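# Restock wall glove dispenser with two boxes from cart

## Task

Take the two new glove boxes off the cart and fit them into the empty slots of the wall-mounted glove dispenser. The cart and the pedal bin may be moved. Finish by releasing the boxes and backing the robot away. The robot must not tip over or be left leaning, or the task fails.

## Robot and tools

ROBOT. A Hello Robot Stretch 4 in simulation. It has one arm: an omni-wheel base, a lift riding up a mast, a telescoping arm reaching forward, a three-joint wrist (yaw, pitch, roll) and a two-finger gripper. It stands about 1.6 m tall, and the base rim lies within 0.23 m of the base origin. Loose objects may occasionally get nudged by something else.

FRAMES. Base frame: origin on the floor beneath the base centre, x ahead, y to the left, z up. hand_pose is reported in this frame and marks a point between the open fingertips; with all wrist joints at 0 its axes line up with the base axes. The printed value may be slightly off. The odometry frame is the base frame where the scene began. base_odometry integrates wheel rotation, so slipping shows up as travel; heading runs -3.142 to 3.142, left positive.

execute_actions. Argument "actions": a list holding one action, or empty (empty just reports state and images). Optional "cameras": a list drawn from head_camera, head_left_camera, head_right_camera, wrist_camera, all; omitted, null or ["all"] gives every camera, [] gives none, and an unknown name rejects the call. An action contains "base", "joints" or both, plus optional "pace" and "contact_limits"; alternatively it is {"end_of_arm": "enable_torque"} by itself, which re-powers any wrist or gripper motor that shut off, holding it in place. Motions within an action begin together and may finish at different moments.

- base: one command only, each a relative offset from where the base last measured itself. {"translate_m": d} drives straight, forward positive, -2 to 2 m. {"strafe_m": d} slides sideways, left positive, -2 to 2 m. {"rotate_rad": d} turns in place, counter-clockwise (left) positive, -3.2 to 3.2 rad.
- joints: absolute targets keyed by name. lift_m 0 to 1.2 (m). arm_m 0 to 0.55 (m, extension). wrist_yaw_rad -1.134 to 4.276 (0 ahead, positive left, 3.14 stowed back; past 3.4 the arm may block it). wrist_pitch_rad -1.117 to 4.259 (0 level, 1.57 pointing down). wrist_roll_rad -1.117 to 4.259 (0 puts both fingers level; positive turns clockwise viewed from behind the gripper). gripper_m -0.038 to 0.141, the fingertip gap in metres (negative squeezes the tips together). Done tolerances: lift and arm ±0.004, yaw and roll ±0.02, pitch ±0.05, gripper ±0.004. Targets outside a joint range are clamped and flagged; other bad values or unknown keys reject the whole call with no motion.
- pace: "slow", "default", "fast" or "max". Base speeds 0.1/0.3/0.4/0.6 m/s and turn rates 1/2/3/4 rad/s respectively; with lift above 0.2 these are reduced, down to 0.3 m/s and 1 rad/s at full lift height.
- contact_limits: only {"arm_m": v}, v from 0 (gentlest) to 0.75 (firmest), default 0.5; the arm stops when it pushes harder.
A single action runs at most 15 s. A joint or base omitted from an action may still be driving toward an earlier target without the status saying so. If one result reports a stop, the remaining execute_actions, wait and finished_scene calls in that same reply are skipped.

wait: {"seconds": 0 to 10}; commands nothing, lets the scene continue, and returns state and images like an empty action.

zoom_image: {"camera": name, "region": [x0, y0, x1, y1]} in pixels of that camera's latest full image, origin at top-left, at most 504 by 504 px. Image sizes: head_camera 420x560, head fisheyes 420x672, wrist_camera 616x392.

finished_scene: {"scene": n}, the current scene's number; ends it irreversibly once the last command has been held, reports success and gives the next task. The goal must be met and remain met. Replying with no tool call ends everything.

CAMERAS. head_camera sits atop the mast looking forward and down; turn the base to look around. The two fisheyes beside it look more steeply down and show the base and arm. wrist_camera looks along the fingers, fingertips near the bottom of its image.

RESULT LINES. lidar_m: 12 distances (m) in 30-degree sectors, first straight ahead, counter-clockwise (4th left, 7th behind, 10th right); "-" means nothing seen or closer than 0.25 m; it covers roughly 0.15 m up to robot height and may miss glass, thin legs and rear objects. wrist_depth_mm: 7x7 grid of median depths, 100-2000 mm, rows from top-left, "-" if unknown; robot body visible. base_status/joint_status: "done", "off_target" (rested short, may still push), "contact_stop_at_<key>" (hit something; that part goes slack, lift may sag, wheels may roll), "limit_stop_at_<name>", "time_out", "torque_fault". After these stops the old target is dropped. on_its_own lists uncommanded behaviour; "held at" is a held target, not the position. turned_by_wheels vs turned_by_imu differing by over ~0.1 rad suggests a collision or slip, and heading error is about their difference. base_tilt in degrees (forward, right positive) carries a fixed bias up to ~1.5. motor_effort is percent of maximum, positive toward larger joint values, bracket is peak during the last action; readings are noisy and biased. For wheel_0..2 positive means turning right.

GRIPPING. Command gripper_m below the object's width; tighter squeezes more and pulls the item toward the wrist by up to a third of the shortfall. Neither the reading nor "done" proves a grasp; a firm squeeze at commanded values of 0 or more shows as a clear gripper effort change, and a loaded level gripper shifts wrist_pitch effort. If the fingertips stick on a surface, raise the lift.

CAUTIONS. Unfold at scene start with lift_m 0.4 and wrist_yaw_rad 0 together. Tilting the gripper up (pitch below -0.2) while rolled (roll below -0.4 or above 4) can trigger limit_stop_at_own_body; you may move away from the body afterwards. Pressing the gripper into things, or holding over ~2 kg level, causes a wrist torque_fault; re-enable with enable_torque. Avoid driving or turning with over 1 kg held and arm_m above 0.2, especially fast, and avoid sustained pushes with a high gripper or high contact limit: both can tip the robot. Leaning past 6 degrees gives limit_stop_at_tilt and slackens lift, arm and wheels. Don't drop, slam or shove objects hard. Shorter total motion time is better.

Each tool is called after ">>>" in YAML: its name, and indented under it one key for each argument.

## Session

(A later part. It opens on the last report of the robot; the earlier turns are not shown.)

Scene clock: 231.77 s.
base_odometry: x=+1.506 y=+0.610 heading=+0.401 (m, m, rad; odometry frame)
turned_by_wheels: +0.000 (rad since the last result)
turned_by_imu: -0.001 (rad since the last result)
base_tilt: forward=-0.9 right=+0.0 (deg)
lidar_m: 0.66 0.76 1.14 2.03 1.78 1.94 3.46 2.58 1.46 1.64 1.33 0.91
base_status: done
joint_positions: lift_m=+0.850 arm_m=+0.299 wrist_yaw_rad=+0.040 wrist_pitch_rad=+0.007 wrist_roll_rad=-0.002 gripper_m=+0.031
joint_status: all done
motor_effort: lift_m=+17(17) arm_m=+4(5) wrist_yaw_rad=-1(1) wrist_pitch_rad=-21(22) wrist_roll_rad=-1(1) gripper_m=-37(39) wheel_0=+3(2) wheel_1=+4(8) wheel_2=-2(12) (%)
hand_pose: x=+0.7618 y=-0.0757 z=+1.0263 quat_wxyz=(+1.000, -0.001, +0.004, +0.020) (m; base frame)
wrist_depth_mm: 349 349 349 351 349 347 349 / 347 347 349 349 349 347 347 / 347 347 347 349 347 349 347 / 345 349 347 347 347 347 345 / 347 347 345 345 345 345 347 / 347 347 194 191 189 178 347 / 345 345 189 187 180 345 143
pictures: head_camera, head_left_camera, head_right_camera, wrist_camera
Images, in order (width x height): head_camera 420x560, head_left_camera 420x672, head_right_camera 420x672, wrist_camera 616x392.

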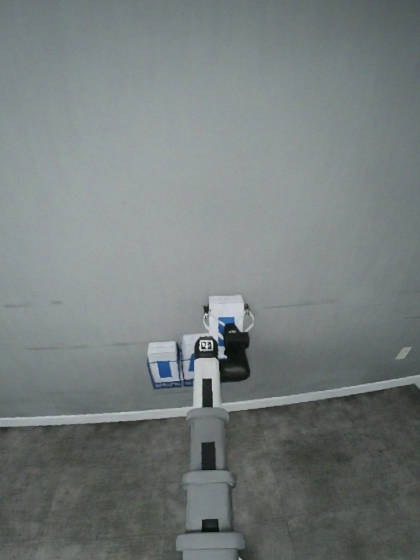

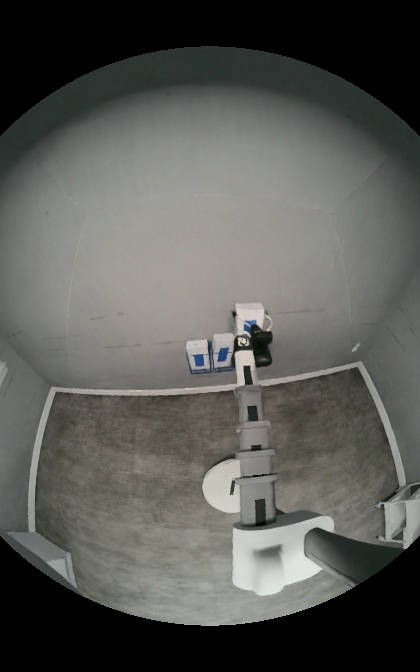

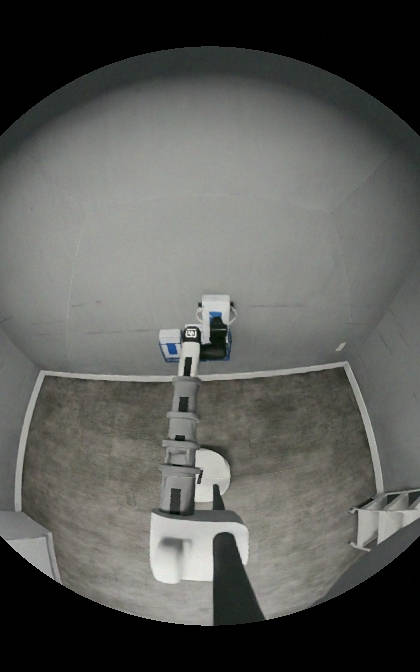

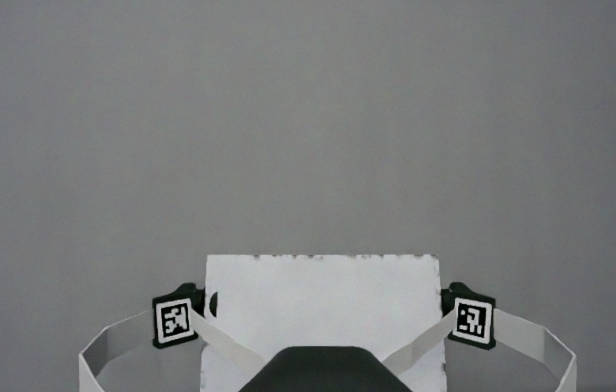

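>>> execute_actions:
  actions:
    - {"joints":{"arm_m":0.37,"lift_m":0.79},"pace":"slow"}
  cameras: []

>>> execute_actions:
  actions:
    - {"joints":{"lift_m":0.715},"pace":"slow"}
  cameras: ["head_right_camera"]

>>> zoom_image:
  camera: "head_right_camera"
  region: [130, 270, 260, 390]

Scene clock: 237.60 s.
base_odometry: x=+1.506 y=+0.610 heading=+0.401 (m, m, rad; odometry frame)
turned_by_wheels: +0.000 (rad since the last result)
turned_by_imu: -0.002 (rad since the last result)
base_tilt: forward=-0.9 right=-0.1 (deg)
lidar_m: 0.73 0.77 1.12 2.04 1.77 1.92 3.47 2.59 1.43 1.66 1.34 0.92
base_status: not commanded
joint_positions: lift_m=+0.790 arm_m=+0.369 wrist_yaw_rad=+0.040 wrist_pitch_rad=+0.007 wrist_roll_rad=-0.002 gripper_m=+0.031
joint_status: all done
motor_effort: lift_m=+16(16) arm_m=+5(7) wrist_yaw_rad=-1(1) wrist_pitch_rad=-22(23) wrist_roll_rad=+1(1) gripper_m=-34(33) wheel_0=+3(3) wheel_1=+4(4) wheel_2=-2(2) (%)
hand_pose: x=+0.8317 y=-0.0757 z=+0.9663 quat_wxyz=(+1.000, -0.001, +0.004, +0.020) (m; base frame)
wrist_depth_mm: 278 278 278 278 278 278 277 / 278 278 278 278 279 277 277 / 277 278 277 278 277 277 277 / 277 277 276 277 276 276 277 / 277 278 276 276 276 276 274 / 277 276 193 192 189 178 276 / 277 276 187 186 179 274 143
pictures: none
No camera images: the call's "cameras" was empty. Leave "cameras" out to get every camera's image.

Scene clock: 239.10 s.
base_odometry: x=+1.506 y=+0.610 heading=+0.401 (m, m, rad; odometry frame)
turned_by_wheels: +0.000 (rad since the last result)
turned_by_imu: -0.001 (rad since the last result)
base_tilt: forward=-1.0 right=+0.0 (deg)
lidar_m: 0.73 0.79 1.15 2.04 1.78 1.92 3.46 2.58 1.44 1.66 1.33 0.88
base_status: not commanded
joint_positions: lift_m=+0.716 arm_m=+0.369 wrist_yaw_rad=+0.039 wrist_pitch_rad=-0.021 wrist_roll_rad=-0.002 gripper_m=+0.031
joint_status: all done
on_its_own: wrist_pitch_rad is at rest, and its effort (+62) is outside its rest range (-23 to +23)
motor_effort: lift_m=+6(16) arm_m=+5(5) wrist_yaw_rad=+2(2) wrist_pitch_rad=+62(61) wrist_roll_rad=+1(0) gripper_m=-40(36) wheel_0=+3(3) wheel_1=+4(4) wheel_2=-2(2) (%)
hand_pose: x=+0.8317 y=-0.0760 z=+0.9004 quat_wxyz=(+1.000, -0.001, -0.011, +0.020) (m; base frame)
wrist_depth_mm: 287 287 289 289 287 287 289 / 286 286 286 285 285 285 285 / 282 282 282 282 281 282 282 / 279 279 279 279 278 279 278 / 277 276 277 203 199 276 276 / 273 273 192 191 189 177 273 / 272 270 184 184 174 271 143
pictures: head_right_camera
Images, in order (width x height): head_right_camera 420x672.

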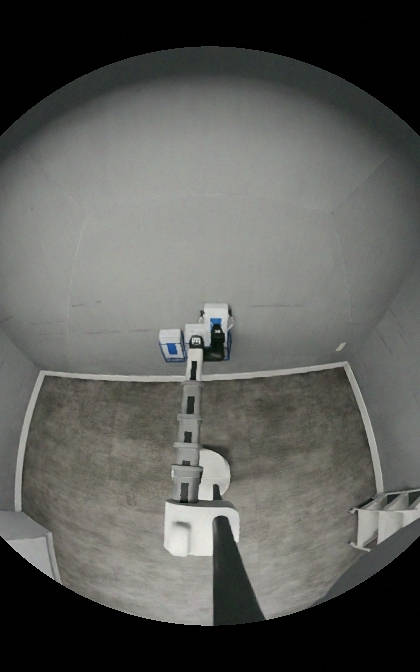

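Region (130, 270, 260, 390) of head_right_camera's 420x672 image, scaled by 3.877, with more detail than that image has; it fills the top 465 rows of this view, and the rest is white.

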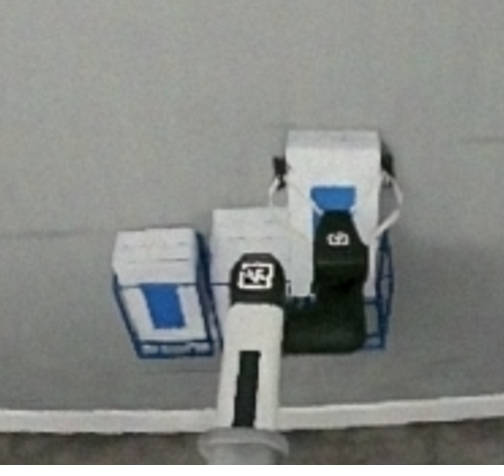

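>>> execute_actions:
  actions:
    - {"joints":{"lift_m":0.77}}
  cameras: []

>>> execute_actions:
  actions:
    - {"base":{"strafe_m":-0.012},"pace":"slow"}
  cameras: []

>>> execute_actions:
  actions:
    - {"joints":{"lift_m":0.715},"pace":"slow"}
  cameras: ["head_right_camera"]

>>> zoom_image:
  camera: "head_right_camera"
  region: [130, 270, 260, 390]

Scene clock: 242.90 s.
base_odometry: x=+1.506 y=+0.610 heading=+0.401 (m, m, rad; odometry frame)
turned_by_wheels: +0.000 (rad since the last result)
turned_by_imu: -0.002 (rad since the last result)
base_tilt: forward=-0.9 right=+0.0 (deg)
lidar_m: 0.73 0.77 1.12 2.01 1.78 1.95 3.46 2.58 1.44 1.66 1.32 0.92
base_status: not commanded
joint_positions: lift_m=+0.770 arm_m=+0.369 wrist_yaw_rad=+0.040 wrist_pitch_rad=+0.007 wrist_roll_rad=-0.002 gripper_m=+0.031
joint_status: all done
on_its_own: wrist_pitch_rad is at rest, and its effort (-25) is outside its rest range (-23 to +23)
motor_effort: lift_m=+23(27) arm_m=+5(4) wrist_yaw_rad=+1(3) wrist_pitch_rad=-25(62) wrist_roll_rad=+1(1) gripper_m=-38(37) wheel_0=+3(3) wheel_1=+4(4) wheel_2=-2(2) (%)
hand_pose: x=+0.8318 y=-0.0759 z=+0.9457 quat_wxyz=(+1.000, -0.001, +0.004, +0.020) (m; base frame)
wrist_depth_mm: 279 278 278 278 278 278 278 / 278 278 278 277 278 277 278 / 278 278 277 277 278 277 277 / 277 276 277 277 276 277 277 / 277 277 276 277 276 276 276 / 276 276 194 191 189 178 276 / 274 274 186 186 179 274 143
pictures: none
No camera images: the call's "cameras" was empty. Leave "cameras" out to get every camera's image.

Scene clock: 243.83 s.
base_odometry: x=+1.511 y=+0.599 heading=+0.400 (m, m, rad; odometry frame)
turned_by_wheels: +0.000 (rad since the last result)
turned_by_imu: +0.000 (rad since the last result)
base_tilt: forward=-0.8 right=+0.0 (deg)
lidar_m: 0.74 0.77 1.14 2.03 1.78 1.94 3.47 2.59 1.43 1.65 1.34 0.92
base_status: done
joint_positions: lift_m=+0.770 arm_m=+0.369 wrist_yaw_rad=+0.040 wrist_pitch_rad=+0.007 wrist_roll_rad=-0.002 gripper_m=+0.031
joint_status: not commanded
on_its_own: wrist_pitch_rad is at rest, and its effort (-24) is outside its rest range (-23 to +23)
motor_effort: lift_m=+23(23) arm_m=+4(5) wrist_yaw_rad=+0(1) wrist_pitch_rad=-24(22) wrist_roll_rad=+1(1) gripper_m=-39(38) wheel_0=+3(6) wheel_1=-4(7) wheel_2=+0(2) (%)
hand_pose: x=+0.8318 y=-0.0759 z=+0.9457 quat_wxyz=(+1.000, -0.001, +0.004, +0.020) (m; base frame)
wrist_depth_mm: 278 279 279 278 278 279 279 / 279 278 278 279 277 278 279 / 278 277 278 278 278 277 277 / 278 278 277 278 277 278 277 / 278 277 277 277 277 277 277 / 277 276 194 192 190 178 277 / 276 276 188 187 180 277 143
pictures: none
No camera images: the call's "cameras" was empty. Leave "cameras" out to get every camera's image.

Scene clock: 245.17 s.
base_odometry: x=+1.511 y=+0.599 heading=+0.400 (m, m, rad; odometry frame)
turned_by_wheels: +0.000 (rad since the last result)
turned_by_imu: -0.001 (rad since the last result)
base_tilt: forward=-0.9 right=+0.0 (deg)
lidar_m: 0.75 0.76 1.13 2.03 1.78 1.97 3.46 2.61 1.43 1.65 1.33 0.90
base_status: not commanded
joint_positions: lift_m=+0.716 arm_m=+0.369 wrist_yaw_rad=+0.040 wrist_pitch_rad=-0.021 wrist_roll_rad=-0.001 gripper_m=+0.031
joint_status: all done
on_its_own: wrist_pitch_rad is at rest, and its effort (+59) is outside its rest range (-23 to +23)
motor_effort: lift_m=+6(26) arm_m=+4(4) wrist_yaw_rad=+1(1) wrist_pitch_rad=+59(57) wrist_roll_rad=-1(2) gripper_m=-37(35) wheel_0=+3(3) wheel_1=-4(5) wheel_2=+0(0) (%)
hand_pose: x=+0.8318 y=-0.0759 z=+0.9002 quat_wxyz=(+1.000, +0.000, -0.010, +0.020) (m; base frame)
wrist_depth_mm: 287 287 289 289 289 289 289 / 286 285 286 286 286 286 285 / 282 283 282 282 282 283 283 / 279 279 281 279 281 282 279 / 277 277 277 200 197 278 276 / 274 274 193 191 189 177 274 / 272 271 187 185 178 271 143
pictures: head_right_camera
Images, in order (width x height): head_right_camera 420x672.

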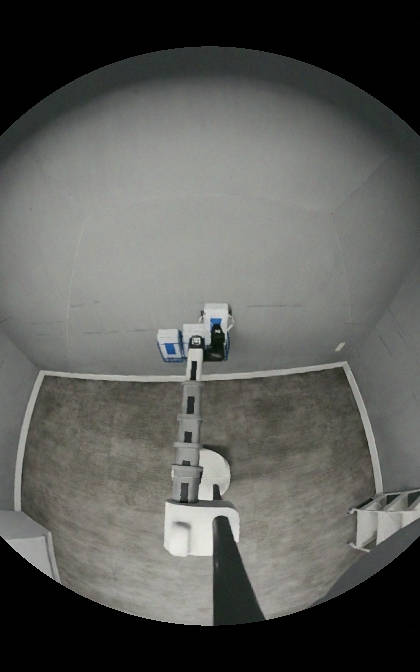

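Region (130, 270, 260, 390) of head_right_camera's 420x672 image, scaled by 3.877, with more detail than that image has; it fills the top 465 rows of this view, and the rest is white.

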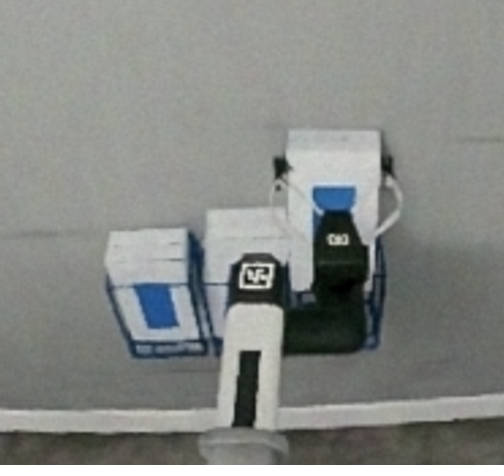

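>>> execute_actions:
  actions:
    - {"joints":{"lift_m":0.78},"base":{"strafe_m":0.0}}
  cameras: []

>>> execute_actions:
  actions:
    - {"joints":{"arm_m":0.2,"lift_m":0.95,"wrist_yaw_rad":0.9}}
  cameras: ["head_camera","head_left_camera"]

>>> zoom_image:
  camera: "head_camera"
  region: [100, 250, 320, 450]

Scene clock: 250.40 s.
base_odometry: x=+1.511 y=+0.599 heading=+0.400 (m, m, rad; odometry frame)
turned_by_wheels: +0.000 (rad since the last result)
turned_by_imu: -0.002 (rad since the last result)
base_tilt: forward=-0.8 right=+0.0 (deg)
lidar_m: 0.75 0.78 1.15 2.05 1.77 1.96 3.46 2.58 1.42 1.63 1.33 0.92
base_status: done
joint_positions: lift_m=+0.780 arm_m=+0.369 wrist_yaw_rad=+0.039 wrist_pitch_rad=+0.007 wrist_roll_rad=-0.002 gripper_m=+0.031
joint_status: all done
motor_effort: lift_m=+23(22) arm_m=+4(4) wrist_yaw_rad=+2(1) wrist_pitch_rad=-22(59) wrist_roll_rad=-1(2) gripper_m=-36(37) wheel_0=+0(2) wheel_1=+0(4) wheel_2=+0(0) (%)
hand_pose: x=+0.8318 y=-0.0760 z=+0.9558 quat_wxyz=(+1.000, -0.001, +0.003, +0.020) (m; base frame)
wrist_depth_mm: 279 279 279 279 279 279 278 / 279 278 278 279 278 278 278 / 279 278 278 278 279 278 279 / 278 277 277 277 277 277 278 / 276 277 276 277 277 276 278 / 276 276 195 193 189 178 276 / 276 276 189 187 180 276 143
pictures: none
No camera images: the call's "cameras" was empty. Leave "cameras" out to get every camera's image.

Scene clock: 252.20 s.
base_odometry: x=+1.511 y=+0.599 heading=+0.400 (m, m, rad; odometry frame)
turned_by_wheels: +0.000 (rad since the last result)
turned_by_imu: -0.001 (rad since the last result)
base_tilt: forward=-0.9 right=+0.0 (deg)
lidar_m: 0.56 0.55 1.14 2.04 1.78 1.93 3.46 2.57 1.42 1.65 1.34 0.91
base_status: not commanded
joint_positions: lift_m=+0.950 arm_m=+0.201 wrist_yaw_rad=+0.900 wrist_pitch_rad=+0.007 wrist_roll_rad=-0.002 gripper_m=+0.031
joint_status: all done
motor_effort: lift_m=+24(27) arm_m=-5(5) wrist_yaw_rad=+0(28) wrist_pitch_rad=-22(22) wrist_roll_rad=-1(9) gripper_m=-37(33) wheel_0=-1(2) wheel_1=+0(0) wheel_2=-2(2) (%)
hand_pose: x=+0.6196 y=+0.1716 z=+1.1257 quat_wxyz=(+0.900, -0.002, +0.003, +0.435) (m; base frame)
wrist_depth_mm: 1808 1499 866 621 480 387 340 / 1808 1430 878 615 480 394 340 / 1808 1430 866 615 480 392 338 / 1808 1464 866 615 480 394 336 / 1756 1430 820 569 449 394 338 / 1756 1336 194 193 189 178 338 / 1756 1160 188 187 180 379 143
pictures: head_camera, head_left_camera
Images, in order (width x height): head_camera 420x560, head_left_camera 420x672.

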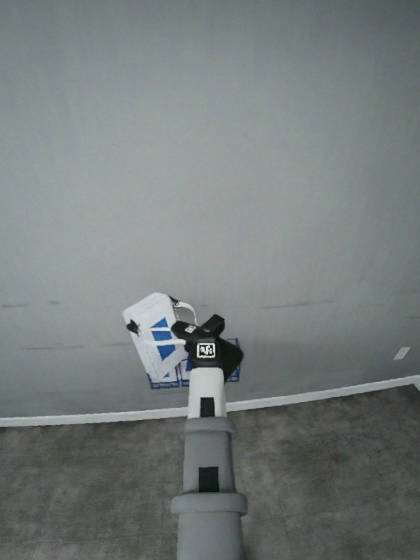

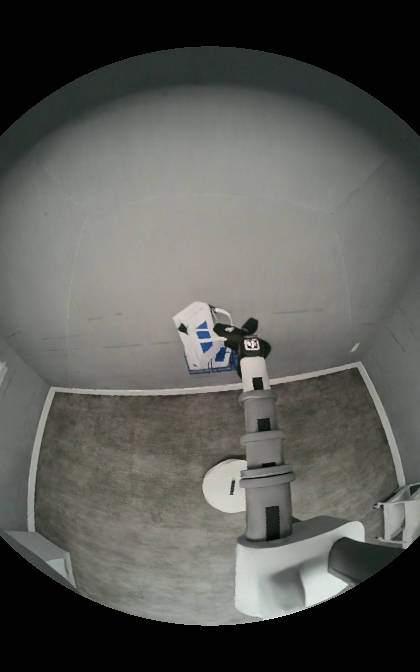

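Region (100, 250, 320, 450) of head_camera's 420x560 image, scaled by 2.291, with more detail than that image has; it fills the top 458 rows of this view, and the rest is white.

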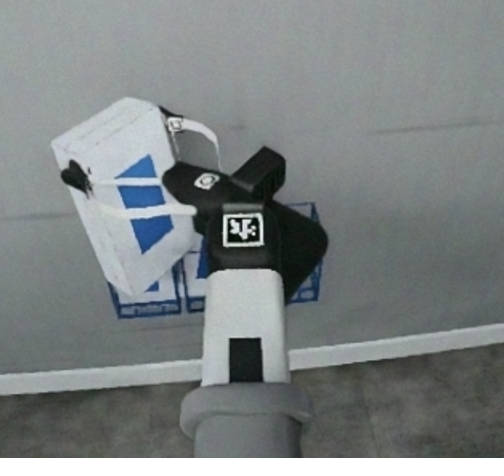

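>>> execute_actions:
  actions:
    - {"joints":{"wrist_yaw_rad":0.04,"wrist_pitch_rad":-0.1}}
  cameras: []

>>> execute_actions:
  actions:
    - {"joints":{"arm_m":0.36,"lift_m":0.77},"base":{"strafe_m":0.005},"pace":"slow"}
  cameras: []

>>> execute_actions:
  actions:
    - {"joints":{"lift_m":0.69},"pace":"slow"}
  cameras: ["head_right_camera"]

Scene clock: 256.43 s.
base_odometry: x=+1.511 y=+0.599 heading=+0.400 (m, m, rad; odometry frame)
turned_by_wheels: +0.000 (rad since the last result)
turned_by_imu: -0.002 (rad since the last result)
base_tilt: forward=-0.8 right=+0.0 (deg)
lidar_m: 0.59 0.77 1.16 2.04 1.78 1.96 3.48 2.57 1.41 1.65 1.33 0.91
base_status: not commanded
joint_positions: lift_m=+0.950 arm_m=+0.201 wrist_yaw_rad=+0.040 wrist_pitch_rad=-0.093 wrist_roll_rad=-0.002 gripper_m=+0.031
joint_status: all done
motor_effort: lift_m=+23(24) arm_m=-5(5) wrist_yaw_rad=+0(12) wrist_pitch_rad=-22(27) wrist_roll_rad=-1(1) gripper_m=-39(36) wheel_0=-1(1) wheel_1=+0(1) wheel_2=-2(2) (%)
hand_pose: x=+0.6623 y=-0.0758 z=+1.1545 quat_wxyz=(+0.999, +0.000, -0.046, +0.020) (m; base frame)
wrist_depth_mm: 484 484 480 480 480 484 484 / 477 473 473 473 473 469 469 / 466 466 466 462 462 462 462 / 455 455 459 455 455 455 459 / 445 452 449 449 445 445 445 / 442 442 194 192 190 178 439 / 433 433 187 187 179 430 433
pictures: none
No camera images: the call's "cameras" was empty. Leave "cameras" out to get every camera's image.

Scene clock: 259.30 s.
base_odometry: x=+1.509 y=+0.604 heading=+0.400 (m, m, rad; odometry frame)
turned_by_wheels: +0.000 (rad since the last result)
turned_by_imu: -0.001 (rad since the last result)
base_tilt: forward=-0.9 right=-0.1 (deg)
lidar_m: 0.74 0.78 1.14 2.03 1.77 1.95 3.46 2.58 1.45 1.67 1.34 0.91
base_status: done
joint_positions: lift_m=+0.770 arm_m=+0.359 wrist_yaw_rad=+0.040 wrist_pitch_rad=-0.093 wrist_roll_rad=-0.002 gripper_m=+0.031
joint_status: all done
on_its_own: wrist_pitch_rad is at rest, and its effort (-24) is outside its rest range (-23 to +23)
motor_effort: lift_m=+16(21) arm_m=+5(4) wrist_yaw_rad=+0(0) wrist_pitch_rad=-24(22) wrist_roll_rad=+1(1) gripper_m=-38(34) wheel_0=-4(10) wheel_1=+4(7) wheel_2=+0(3) (%)
hand_pose: x=+0.8205 y=-0.0759 z=+0.9751 quat_wxyz=(+0.999, +0.000, -0.046, +0.020) (m; base frame)
wrist_depth_mm: 312 312 312 310 312 312 310 / 307 306 306 304 304 306 304 / 300 301 298 298 300 300 300 / 296 294 296 296 296 294 294 / 291 290 291 289 290 287 289 / 285 285 194 192 189 178 285 / 279 278 186 186 178 279 143
pictures: none
No camera images: the call's "cameras" was empty. Leave "cameras" out to get every camera's image.

Scene clock: 260.83 s.
base_odometry: x=+1.509 y=+0.604 heading=+0.400 (m, m, rad; odometry frame)
turned_by_wheels: +0.000 (rad since the last result)
turned_by_imu: -0.001 (rad since the last result)
base_tilt: forward=-0.9 right=+0.0 (deg)
lidar_m: 0.74 0.78 1.12 2.04 1.76 1.96 3.46 2.58 1.44 1.66 1.36 0.91
base_status: not commanded
joint_positions: lift_m=+0.691 arm_m=+0.359 wrist_yaw_rad=+0.040 wrist_pitch_rad=-0.121 wrist_roll_rad=-0.002 gripper_m=+0.031
joint_status: all done
on_its_own: wrist_pitch_rad is at rest, and its effort (+58) is outside its rest range (-23 to +23)
motor_effort: lift_m=+6(13) arm_m=+5(5) wrist_yaw_rad=+1(1) wrist_pitch_rad=+58(58) wrist_roll_rad=+0(1) gripper_m=-37(41) wheel_0=-4(4) wheel_1=+3(4) wheel_2=+0(0) (%)
hand_pose: x=+0.8197 y=-0.0760 z=+0.9039 quat_wxyz=(+0.998, +0.000, -0.060, +0.020) (m; base frame)
wrist_depth_mm: 324 325 325 325 324 324 322 / 315 317 314 314 315 317 315 / 309 306 306 307 307 306 306 / 298 298 298 300 298 300 298 / 293 293 291 203 199 291 291 / 285 285 192 192 189 177 283 / 278 276 184 184 175 276 143
pictures: head_right_camera
Images, in order (width x height): head_right_camera 420x672.

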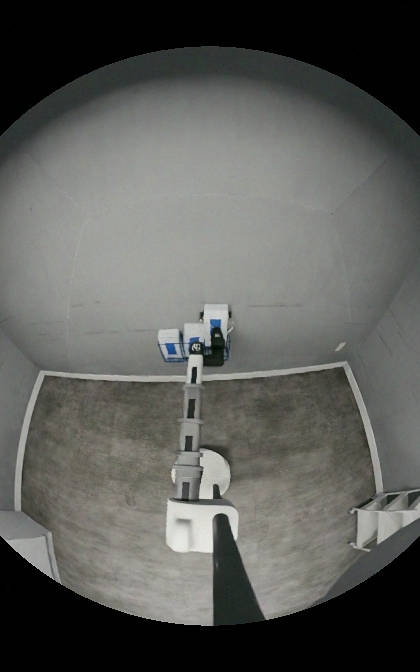

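>>> execute_actions:
  actions:
    - {"joints":{"lift_m":0.76}}
  cameras: []

>>> execute_actions:
  actions:
    - {"joints":{"wrist_pitch_rad":-0.24,"arm_m":0.355}}
  cameras: ["head_left_camera"]

>>> execute_actions:
  actions:
    - {"joints":{"lift_m":0.65},"pace":"slow"}
  cameras: ["head_right_camera"]

>>> zoom_image:
  camera: "head_right_camera"
  region: [130, 270, 260, 390]

Scene clock: 265.90 s.
base_odometry: x=+1.509 y=+0.604 heading=+0.400 (m, m, rad; odometry frame)
turned_by_wheels: +0.000 (rad since the last result)
turned_by_imu: -0.002 (rad since the last result)
base_tilt: forward=-0.8 right=+0.0 (deg)
lidar_m: 0.73 0.78 1.16 2.04 1.78 1.94 3.45 2.60 1.41 1.66 1.33 0.92
base_status: not commanded
joint_positions: lift_m=+0.760 arm_m=+0.359 wrist_yaw_rad=+0.040 wrist_pitch_rad=-0.093 wrist_roll_rad=-0.002 gripper_m=+0.031
joint_status: all done
motor_effort: lift_m=+23(26) arm_m=+5(5) wrist_yaw_rad=+1(0) wrist_pitch_rad=-22(59) wrist_roll_rad=+0(1) gripper_m=-32(34) wheel_0=-4(4) wheel_1=+3(3) wheel_2=+0(0) (%)
hand_pose: x=+0.8205 y=-0.0759 z=+0.9645 quat_wxyz=(+0.999, +0.000, -0.046, +0.020) (m; base frame)
wrist_depth_mm: 312 312 312 312 309 310 309 / 307 307 306 306 306 306 306 / 300 300 300 300 300 298 298 / 296 294 296 296 296 296 296 / 290 291 290 290 290 290 289 / 285 285 193 191 189 178 285 / 281 278 186 186 178 279 143
pictures: none
No camera images: the call's "cameras" was empty. Leave "cameras" out to get every camera's image.

Scene clock: 266.50 s.
base_odometry: x=+1.509 y=+0.604 heading=+0.400 (m, m, rad; odometry frame)
turned_by_wheels: +0.000 (rad since the last result)
turned_by_imu: +0.000 (rad since the last result)
base_tilt: forward=-0.8 right=+0.0 (deg)
lidar_m: 0.74 0.75 1.14 2.03 1.77 1.95 3.45 2.60 1.44 1.66 1.34 0.91
base_status: not commanded
joint_positions: lift_m=+0.760 arm_m=+0.356 wrist_yaw_rad=+0.040 wrist_pitch_rad=-0.232 wrist_roll_rad=-0.002 gripper_m=+0.031
joint_status: all done
on_its_own: wrist_pitch_rad is at rest, and its effort (-24) is outside its rest range (-23 to +23)
motor_effort: lift_m=+23(23) arm_m=-5(4) wrist_yaw_rad=+0(1) wrist_pitch_rad=-24(30) wrist_roll_rad=-1(0) gripper_m=-34(39) wheel_0=-4(4) wheel_1=+3(3) wheel_2=+0(0) (%)
hand_pose: x=+0.8107 y=-0.0762 z=+1.0043 quat_wxyz=(+0.993, +0.001, -0.116, +0.020) (m; base frame)
wrist_depth_mm: 357 359 357 359 357 357 355 / 343 345 343 342 342 342 343 / 329 329 327 329 327 329 327 / 317 315 315 315 314 315 314 / 303 304 304 303 301 304 303 / 293 291 194 191 189 178 291 / 282 278 186 186 178 278 143
pictures: head_left_camera
Images, in order (width x height): head_left_camera 420x672.

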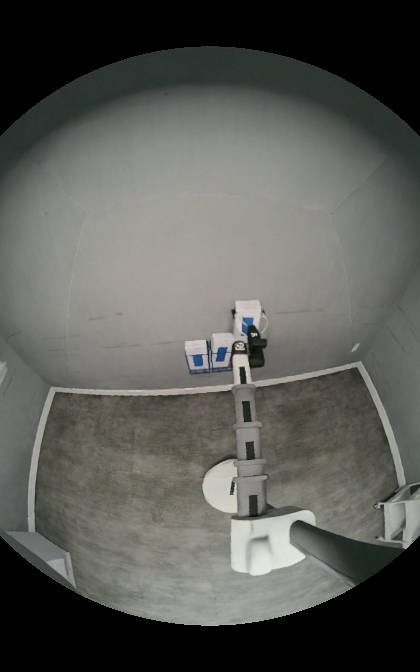

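Scene clock: 268.27 s.
base_odometry: x=+1.509 y=+0.604 heading=+0.400 (m, m, rad; odometry frame)
turned_by_wheels: +0.000 (rad since the last result)
turned_by_imu: -0.001 (rad since the last result)
base_tilt: forward=-0.9 right=+0.0 (deg)
lidar_m: 0.74 0.79 1.16 2.03 1.77 1.95 3.48 2.58 1.43 1.64 1.34 0.90
base_status: not commanded
joint_positions: lift_m=+0.651 arm_m=+0.356 wrist_yaw_rad=+0.038 wrist_pitch_rad=-0.264 wrist_roll_rad=-0.002 gripper_m=+0.031
joint_status: all done
on_its_own: wrist_pitch_rad is at rest, and its effort (+67) is outside its rest range (-23 to +23)
motor_effort: lift_m=+5(21) arm_m=-5(5) wrist_yaw_rad=+5(4) wrist_pitch_rad=+67(69) wrist_roll_rad=+0(2) gripper_m=-39(37) wheel_0=-4(4) wheel_1=+2(3) wheel_2=+0(0) (%)
hand_pose: x=+0.8084 y=-0.0767 z=+0.9045 quat_wxyz=(+0.991, +0.001, -0.131, +0.019) (m; base frame)
wrist_depth_mm: 377 382 379 379 379 379 379 / 359 357 359 357 357 357 359 / 340 340 342 340 342 340 340 / 322 324 324 325 324 324 324 / 307 307 306 202 198 309 309 / 294 291 194 192 189 177 294 / 282 277 186 185 176 279 143
pictures: head_right_camera
Images, in order (width x height): head_right_camera 420x672.

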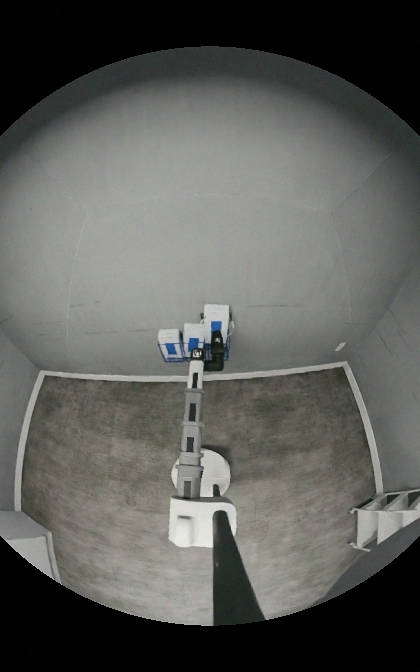

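Region (130, 270, 260, 390) of head_right_camera's 420x672 image, scaled by 3.877, with more detail than that image has; it fills the top 465 rows of this view, and the rest is white.

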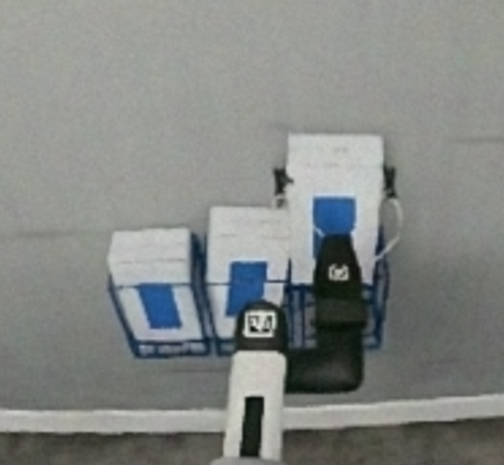

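>>> execute_actions:
  actions:
    - {"joints":{"lift_m":0.70}}
  cameras: []

>>> execute_actions:
  actions:
    - {"joints":{"arm_m":0.40},"contact_limits":{"arm_m":0.08},"pace":"slow"}
  cameras: ["head_right_camera"]

>>> zoom_image:
  camera: "head_right_camera"
  region: [130, 270, 260, 390]

Scene clock: 273.20 s.
base_odometry: x=+1.509 y=+0.604 heading=+0.400 (m, m, rad; odometry frame)
turned_by_wheels: +0.000 (rad since the last result)
turned_by_imu: -0.002 (rad since the last result)
base_tilt: forward=-0.9 right=+0.0 (deg)
lidar_m: 0.74 0.77 1.12 2.04 1.77 1.93 3.48 2.59 1.44 1.65 1.34 0.91
base_status: not commanded
joint_positions: lift_m=+0.700 arm_m=+0.356 wrist_yaw_rad=+0.038 wrist_pitch_rad=-0.233 wrist_roll_rad=-0.002 gripper_m=+0.031
joint_status: all done
on_its_own: wrist_pitch_rad is at rest, and its effort (-24) is outside its rest range (-23 to +23)
motor_effort: lift_m=+24(21) arm_m=-5(4) wrist_yaw_rad=+5(5) wrist_pitch_rad=-24(67) wrist_roll_rad=+1(1) gripper_m=-33(39) wheel_0=-4(4) wheel_1=+2(2) wheel_2=+0(0) (%)
hand_pose: x=+0.8106 y=-0.0766 z=+0.9443 quat_wxyz=(+0.993, +0.001, -0.116, +0.019) (m; base frame)
wrist_depth_mm: 355 357 357 357 357 359 357 / 345 343 342 342 342 343 343 / 329 330 329 330 329 329 329 / 314 314 315 315 315 315 315 / 303 303 303 304 198 303 303 / 291 291 193 192 189 177 291 / 281 277 187 186 178 281 144
pictures: none
No camera images: the call's "cameras" was empty. Leave "cameras" out to get every camera's image.

Scene clock: 274.83 s.
base_odometry: x=+1.509 y=+0.604 heading=+0.400 (m, m, rad; odometry frame)
turned_by_wheels: +0.000 (rad since the last result)
turned_by_imu: -0.001 (rad since the last result)
base_tilt: forward=-0.9 right=+0.0 (deg)
lidar_m: 0.75 0.77 1.15 2.04 1.76 1.96 3.47 2.58 1.44 1.65 1.34 0.90
base_status: not commanded
joint_positions: lift_m=+0.700 arm_m=+0.398 wrist_yaw_rad=+0.034 wrist_pitch_rad=-0.234 wrist_roll_rad=-0.002 gripper_m=+0.031
joint_status: all done
on_its_own: wrist_yaw_rad is at rest, and its effort (+18) is outside its rest range (-13 to +13)
motor_effort: lift_m=+24(24) arm_m=+9(9) wrist_yaw_rad=+18(18) wrist_pitch_rad=-19(25) wrist_roll_rad=+0(0) gripper_m=-35(35) wheel_0=-4(4) wheel_1=+2(2) wheel_2=-4(4) (%)
contact_limits: arm_m 0.08
hand_pose: x=+0.8527 y=-0.0779 z=+0.9447 quat_wxyz=(+0.993, +0.001, -0.117, +0.017) (m; base frame)
wrist_depth_mm: 309 309 309 310 310 314 310 / 296 294 296 297 297 298 297 / 282 282 283 283 285 285 285 / 271 272 271 272 273 273 274 / 260 260 260 263 263 263 263 / 250 248 190 189 189 178 253 / 241 239 182 184 177 242 241
pictures: head_right_camera
Images, in order (width x height): head_right_camera 420x672.

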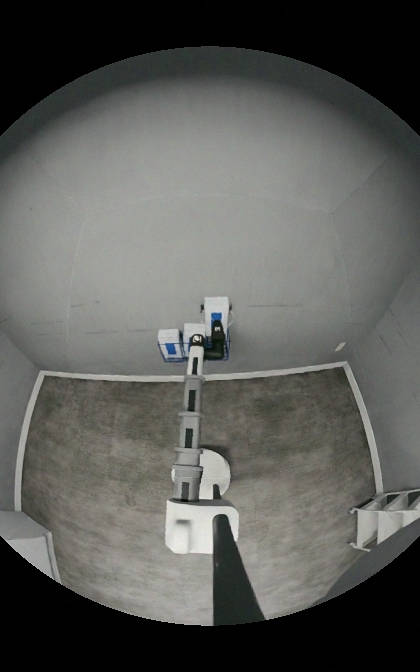

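Region (130, 270, 260, 390) of head_right_camera's 420x672 image, scaled by 3.877, with more detail than that image has; it fills the top 465 rows of this view, and the rest is white.

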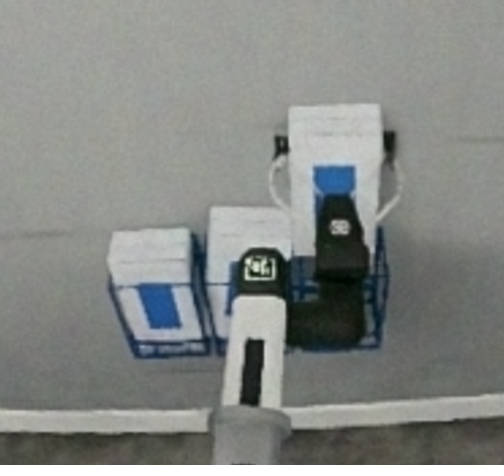

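Touching the wall around here; back off slightly and descend.

>>> execute_actions:
  actions:
    - {"joints":{"arm_m":0.384},"pace":"slow"}
  cameras: []

>>> execute_actions:
  actions:
    - {"joints":{"lift_m":0.64},"pace":"slow"}
  cameras: ["head_right_camera"]

>>> zoom_image:
  camera: "head_right_camera"
  region: [130, 270, 260, 390]

Scene clock: 277.90 s.
base_odometry: x=+1.509 y=+0.604 heading=+0.400 (m, m, rad; odometry frame)
turned_by_wheels: +0.000 (rad since the last result)
turned_by_imu: -0.001 (rad since the last result)
base_tilt: forward=-0.8 right=+0.0 (deg)
lidar_m: 0.74 0.78 1.15 2.04 1.75 1.94 3.47 2.58 1.43 1.65 1.33 0.91
base_status: not commanded
joint_positions: lift_m=+0.700 arm_m=+0.385 wrist_yaw_rad=+0.038 wrist_pitch_rad=-0.233 wrist_roll_rad=-0.002 gripper_m=+0.031
joint_status: all done
motor_effort: lift_m=+23(23) arm_m=-5(9) wrist_yaw_rad=+4(18) wrist_pitch_rad=-19(22) wrist_roll_rad=+1(1) gripper_m=-40(34) wheel_0=-4(4) wheel_1=+2(2) wheel_2=-4(4) (%)
hand_pose: x=+0.8397 y=-0.0766 z=+0.9444 quat_wxyz=(+0.993, +0.001, -0.116, +0.019) (m; base frame)
wrist_depth_mm: 322 324 324 325 324 325 325 / 310 309 310 309 309 309 312 / 296 297 298 297 297 297 297 / 286 286 285 285 286 285 286 / 274 273 274 274 273 274 274 / 264 265 193 191 189 177 264 / 254 251 187 186 178 252 144
pictures: none
No camera images: the call's "cameras" was empty. Leave "cameras" out to get every camera's image.

Scene clock: 279.27 s.
base_odometry: x=+1.509 y=+0.604 heading=+0.400 (m, m, rad; odometry frame)
turned_by_wheels: +0.000 (rad since the last result)
turned_by_imu: -0.001 (rad since the last result)
base_tilt: forward=-1.0 right=+0.0 (deg)
lidar_m: 0.76 0.76 1.15 2.03 1.79 1.94 3.48 2.57 1.42 1.65 1.34 0.91
base_status: not commanded
joint_positions: lift_m=+0.641 arm_m=+0.385 wrist_yaw_rad=+0.033 wrist_pitch_rad=-0.267 wrist_roll_rad=+0.000 gripper_m=+0.031
joint_status: all done
on_its_own: wrist_yaw_rad is at rest, and its effort (+20) is outside its rest range (-13 to +13); wrist_pitch_rad is at rest, and its effort (+79) is outside its rest range (-23 to +23)
motor_effort: lift_m=+4(20) arm_m=-5(5) wrist_yaw_rad=+20(20) wrist_pitch_rad=+79(78) wrist_roll_rad=-6(5) gripper_m=-40(35) wheel_0=-4(4) wheel_1=+1(2) wheel_2=-4(4) (%)
hand_pose: x=+0.8367 y=-0.0782 z=+0.8956 quat_wxyz=(+0.991, +0.002, -0.133, +0.016) (m; base frame)
wrist_depth_mm: 343 345 347 345 349 349 349 / 325 329 327 327 329 330 329 / 309 309 307 310 312 312 312 / 293 294 293 296 296 297 297 / 279 279 277 202 198 282 282 / 265 266 193 192 187 176 268 / 255 251 188 185 176 255 254
pictures: head_right_camera
Images, in order (width x height): head_right_camera 420x672.

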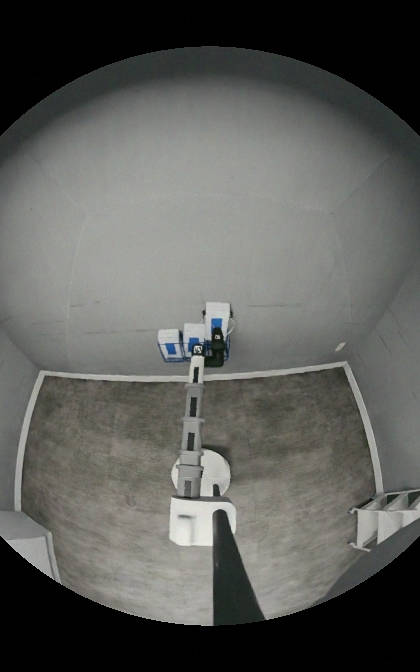

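Region (130, 270, 260, 390) of head_right_camera's 420x672 image, scaled by 3.877, with more detail than that image has; it fills the top 465 rows of this view, and the rest is white.

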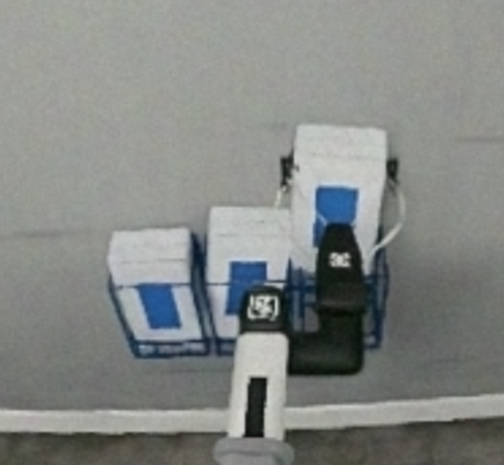

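>>> execute_actions:
  actions:
    - {"joints":{"lift_m":0.70}}
  cameras: []

>>> execute_actions:
  actions:
    - {"base":{"strafe_m":-0.014},"pace":"slow"}
  cameras: []

>>> execute_actions:
  actions:
    - {"joints":{"lift_m":0.64},"pace":"slow"}
  cameras: ["head_right_camera"]

>>> zoom_image:
  camera: "head_right_camera"
  region: [130, 270, 260, 390]

Scene clock: 283.53 s.
base_odometry: x=+1.509 y=+0.604 heading=+0.400 (m, m, rad; odometry frame)
turned_by_wheels: +0.000 (rad since the last result)
turned_by_imu: -0.002 (rad since the last result)
base_tilt: forward=-0.8 right=+0.0 (deg)
lidar_m: 0.73 0.78 1.15 2.03 1.77 1.94 3.46 2.58 1.43 1.66 1.34 0.91
base_status: not commanded
joint_positions: lift_m=+0.700 arm_m=+0.385 wrist_yaw_rad=+0.038 wrist_pitch_rad=-0.233 wrist_roll_rad=-0.002 gripper_m=+0.031
joint_status: all done
motor_effort: lift_m=+24(26) arm_m=-5(5) wrist_yaw_rad=+5(20) wrist_pitch_rad=-23(78) wrist_roll_rad=+1(5) gripper_m=-31(35) wheel_0=-4(4) wheel_1=+1(1) wheel_2=-4(4) (%)
hand_pose: x=+0.8395 y=-0.0766 z=+0.9443 quat_wxyz=(+0.993, +0.001, -0.116, +0.019) (m; base frame)
wrist_depth_mm: 322 324 324 325 324 324 322 / 310 310 310 310 310 310 310 / 298 297 297 297 297 297 298 / 285 285 285 285 286 285 285 / 274 273 273 274 274 273 274 / 264 264 194 191 189 177 264 / 254 251 187 187 178 252 144
pictures: none
No camera images: the call's "cameras" was empty. Leave "cameras" out to get every camera's image.

Scene clock: 284.50 s.
base_odometry: x=+1.514 y=+0.591 heading=+0.400 (m, m, rad; odometry frame)
turned_by_wheels: +0.000 (rad since the last result)
turned_by_imu: -0.001 (rad since the last result)
base_tilt: forward=-0.9 right=+0.0 (deg)
lidar_m: 0.75 0.77 1.16 2.03 1.79 1.96 3.45 2.56 1.44 1.63 1.35 0.92
base_status: done
joint_positions: lift_m=+0.700 arm_m=+0.385 wrist_yaw_rad=+0.040 wrist_pitch_rad=-0.233 wrist_roll_rad=-0.002 gripper_m=+0.031
joint_status: not commanded
motor_effort: lift_m=+24(23) arm_m=-4(4) wrist_yaw_rad=+1(5) wrist_pitch_rad=-21(23) wrist_roll_rad=+1(2) gripper_m=-36(36) wheel_0=+4(5) wheel_1=-6(8) wheel_2=+0(3) (%)
hand_pose: x=+0.8397 y=-0.0762 z=+0.9443 quat_wxyz=(+0.993, +0.001, -0.116, +0.020) (m; base frame)
wrist_depth_mm: 325 325 325 325 325 325 325 / 312 312 312 309 310 310 312 / 298 298 298 298 297 298 297 / 286 286 287 286 287 286 286 / 274 274 276 276 276 276 276 / 264 264 193 191 189 178 265 / 254 251 187 186 178 253 144
pictures: none
No camera images: the call's "cameras" was empty. Leave "cameras" out to get every camera's image.

Scene clock: 285.87 s.
base_odometry: x=+1.514 y=+0.591 heading=+0.400 (m, m, rad; odometry frame)
turned_by_wheels: +0.000 (rad since the last result)
turned_by_imu: -0.001 (rad since the last result)
base_tilt: forward=-0.8 right=+0.0 (deg)
lidar_m: 0.75 0.75 1.12 2.06 1.78 1.96 3.47 2.55 1.41 1.63 1.33 0.92
base_status: not commanded
joint_positions: lift_m=+0.640 arm_m=+0.385 wrist_yaw_rad=+0.039 wrist_pitch_rad=-0.233 wrist_roll_rad=-0.002 gripper_m=+0.031
joint_status: all done
motor_effort: lift_m=+17(28) arm_m=-4(4) wrist_yaw_rad=+2(2) wrist_pitch_rad=-21(24) wrist_roll_rad=+1(1) gripper_m=-38(34) wheel_0=+4(4) wheel_1=-6(6) wheel_2=+0(0) (%)
hand_pose: x=+0.8396 y=-0.0764 z=+0.8850 quat_wxyz=(+0.993, +0.001, -0.116, +0.019) (m; base frame)
wrist_depth_mm: 325 325 327 325 325 325 325 / 312 310 312 310 310 312 310 / 298 298 298 300 298 298 298 / 286 287 287 286 286 287 286 / 276 276 276 276 274 276 274 / 264 264 193 192 189 177 265 / 256 252 187 186 178 254 144
pictures: head_right_camera
Images, in order (width x height): head_right_camera 420x672.

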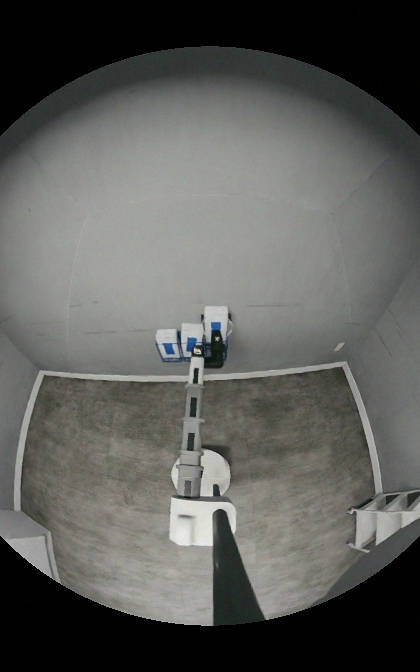

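Region (130, 270, 260, 390) of head_right_camera's 420x672 image, scaled by 3.877, with more detail than that image has; it fills the top 465 rows of this view, and the rest is white.

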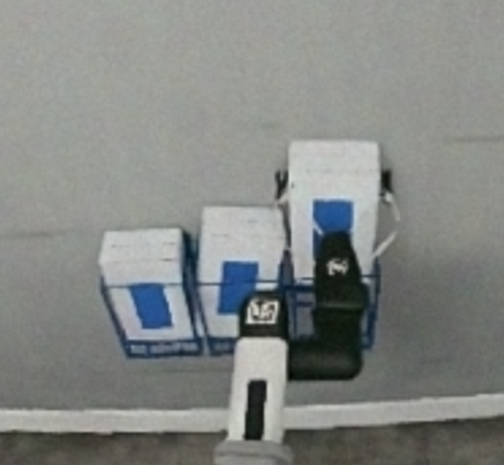

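In. Continue down until fingers near the neighbour's top.

>>> execute_actions:
  actions:
    - {"joints":{"lift_m":0.54},"pace":"slow"}
  cameras: ["head_right_camera"]

>>> execute_actions:
  actions:
    - {"joints":{"gripper_m":0.135}}
  cameras: []

>>> execute_actions:
  actions:
    - {"joints":{"lift_m":0.66}}
  cameras: []

>>> execute_actions:
  actions:
    - {"joints":{"arm_m":0.0,"wrist_pitch_rad":0},"base":{"translate_m":-0.15}}
  cameras: ["head_camera"]

>>> zoom_image:
  camera: "head_camera"
  region: [110, 280, 270, 400]

Scene clock: 290.67 s.
base_odometry: x=+1.514 y=+0.591 heading=+0.400 (m, m, rad; odometry frame)
turned_by_wheels: +0.000 (rad since the last result)
turned_by_imu: -0.002 (rad since the last result)
base_tilt: forward=-0.9 right=+0.0 (deg)
lidar_m: 0.75 0.78 1.18 2.05 1.78 1.96 3.47 2.56 1.40 1.64 1.35 0.92
base_status: not commanded
joint_positions: lift_m=+0.540 arm_m=+0.385 wrist_yaw_rad=+0.039 wrist_pitch_rad=-0.233 wrist_roll_rad=-0.002 gripper_m=+0.031
joint_status: all done
motor_effort: lift_m=+16(16) arm_m=-4(5) wrist_yaw_rad=+2(2) wrist_pitch_rad=-21(20) wrist_roll_rad=+1(1) gripper_m=-33(36) wheel_0=+4(4) wheel_1=-6(5) wheel_2=+0(0) (%)
hand_pose: x=+0.8396 y=-0.0764 z=+0.7850 quat_wxyz=(+0.993, +0.001, -0.116, +0.019) (m; base frame)
wrist_depth_mm: 325 325 327 325 327 327 325 / 312 312 312 309 312 312 312 / 300 298 298 298 298 298 298 / 287 286 287 286 287 286 286 / 274 276 276 276 276 274 274 / 196 219 194 191 189 178 266 / 187 187 187 186 178 253 144
pictures: head_right_camera
Images, in order (width x height): head_right_camera 420x672.

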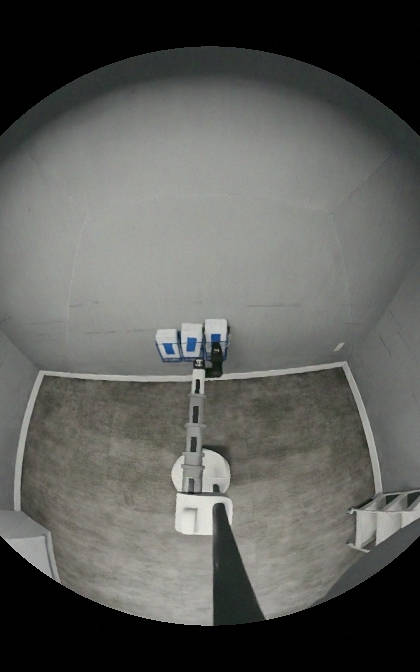

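Scene clock: 292.67 s.
base_odometry: x=+1.514 y=+0.591 heading=+0.399 (m, m, rad; odometry frame)
turned_by_wheels: +0.000 (rad since the last result)
turned_by_imu: -0.001 (rad since the last result)
base_tilt: forward=-0.8 right=+0.0 (deg)
lidar_m: 0.74 0.76 1.17 2.04 1.80 1.96 3.45 2.57 1.42 1.64 1.32 0.92
base_status: not commanded
joint_positions: lift_m=+0.540 arm_m=+0.384 wrist_yaw_rad=+0.039 wrist_pitch_rad=-0.237 wrist_roll_rad=-0.002 gripper_m=+0.135
joint_status: all done
motor_effort: lift_m=+16(16) arm_m=+0(4) wrist_yaw_rad=+1(15) wrist_pitch_rad=-6(21) wrist_roll_rad=+1(1) gripper_m=+1(35) wheel_0=+4(4) wheel_1=-5(5) wheel_2=-4(4) (%)
hand_pose: x=+0.8386 y=-0.0763 z=+0.7862 quat_wxyz=(+0.993, +0.001, -0.118, +0.019) (m; base frame)
wrist_depth_mm: 330 330 330 329 330 329 329 / 315 315 315 315 314 315 315 / 301 301 300 301 301 301 303 / 290 289 287 289 289 289 289 / 277 277 278 277 278 277 277 / 197 246 217 265 266 213 266 / 189 190 229 138 229 256 256
pictures: none
No camera images: the call's "cameras" was empty. Leave "cameras" out to get every camera's image.

Scene clock: 294.20 s.
base_odometry: x=+1.514 y=+0.591 heading=+0.399 (m, m, rad; odometry frame)
turned_by_wheels: +0.000 (rad since the last result)
turned_by_imu: -0.001 (rad since the last result)
base_tilt: forward=-0.9 right=+0.0 (deg)
lidar_m: 0.75 0.77 1.14 2.06 1.80 1.97 3.45 2.58 1.41 1.64 1.35 0.94
base_status: not commanded
joint_positions: lift_m=+0.660 arm_m=+0.384 wrist_yaw_rad=+0.039 wrist_pitch_rad=-0.238 wrist_roll_rad=-0.002 gripper_m=+0.135
joint_status: all done
motor_effort: lift_m=+21(21) arm_m=+0(0) wrist_yaw_rad=+2(1) wrist_pitch_rad=-7(9) wrist_roll_rad=-1(0) gripper_m=+1(2) wheel_0=+4(4) wheel_1=-5(5) wheel_2=-4(4) (%)
hand_pose: x=+0.8386 y=-0.0763 z=+0.9058 quat_wxyz=(+0.993, +0.001, -0.119, +0.019) (m; base frame)
wrist_depth_mm: 329 329 329 330 329 330 329 / 315 314 314 314 314 314 315 / 301 301 301 301 300 301 301 / 290 289 289 289 287 289 289 / 276 276 277 277 277 277 276 / 265 264 217 267 267 213 266 / 257 257 256 138 255 256 255
pictures: none
No camera images: the call's "cameras" was empty. Leave "cameras" out to get every camera's image.

Scene clock: 296.43 s.
base_odometry: x=+1.376 y=+0.533 heading=+0.399 (m, m, rad; odometry frame)
turned_by_wheels: +0.000 (rad since the last result)
turned_by_imu: -0.001 (rad since the last result)
base_tilt: forward=-0.9 right=+0.0 (deg)
lidar_m: 0.89 0.90 1.35 2.05 1.69 1.95 3.30 2.58 1.35 1.66 1.57 1.08
base_status: done
joint_positions: lift_m=+0.660 arm_m=+0.002 wrist_yaw_rad=+0.040 wrist_pitch_rad=+0.002 wrist_roll_rad=-0.002 gripper_m=+0.135
joint_status: all done
motor_effort: lift_m=+22(21) arm_m=-5(5) wrist_yaw_rad=+0(2) wrist_pitch_rad=-8(7) wrist_roll_rad=+0(1) gripper_m=+2(1) wheel_0=-4(9) wheel_1=-2(9) wheel_2=+2(11) (%)
hand_pose: x=+0.4643 y=-0.0758 z=+0.8373 quat_wxyz=(+1.000, -0.001, +0.001, +0.020) (m; base frame)
wrist_depth_mm: 820 798 809 809 809 809 820 / 809 809 820 820 820 820 809 / 798 809 809 809 820 809 809 / 809 809 798 798 798 809 820 / 809 798 798 809 788 798 798 / 798 798 217 715 798 213 788 / 788 798 715 139 798 788 798
pictures: head_camera
Images, in order (width x height): head_camera 420x560.

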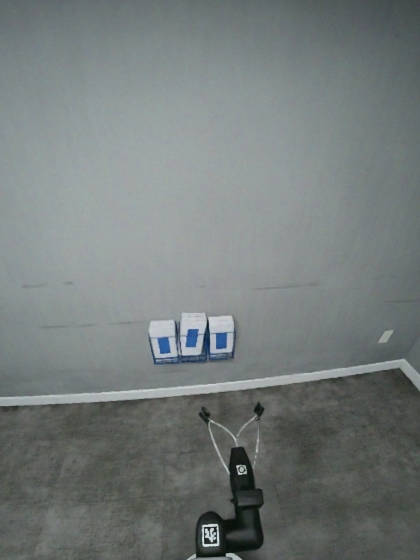

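Region (110, 280, 270, 400) of head_camera's 420x560 image, scaled by 3.150, with more detail than that image has; it fills the top 378 rows of this view, and the rest is white.

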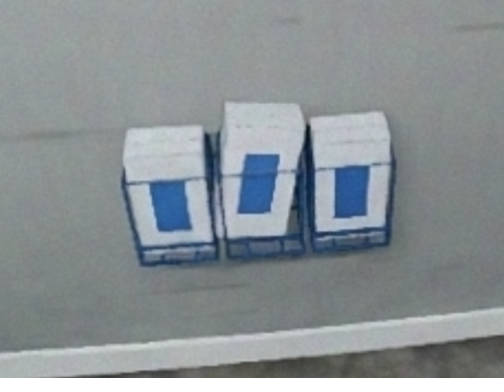

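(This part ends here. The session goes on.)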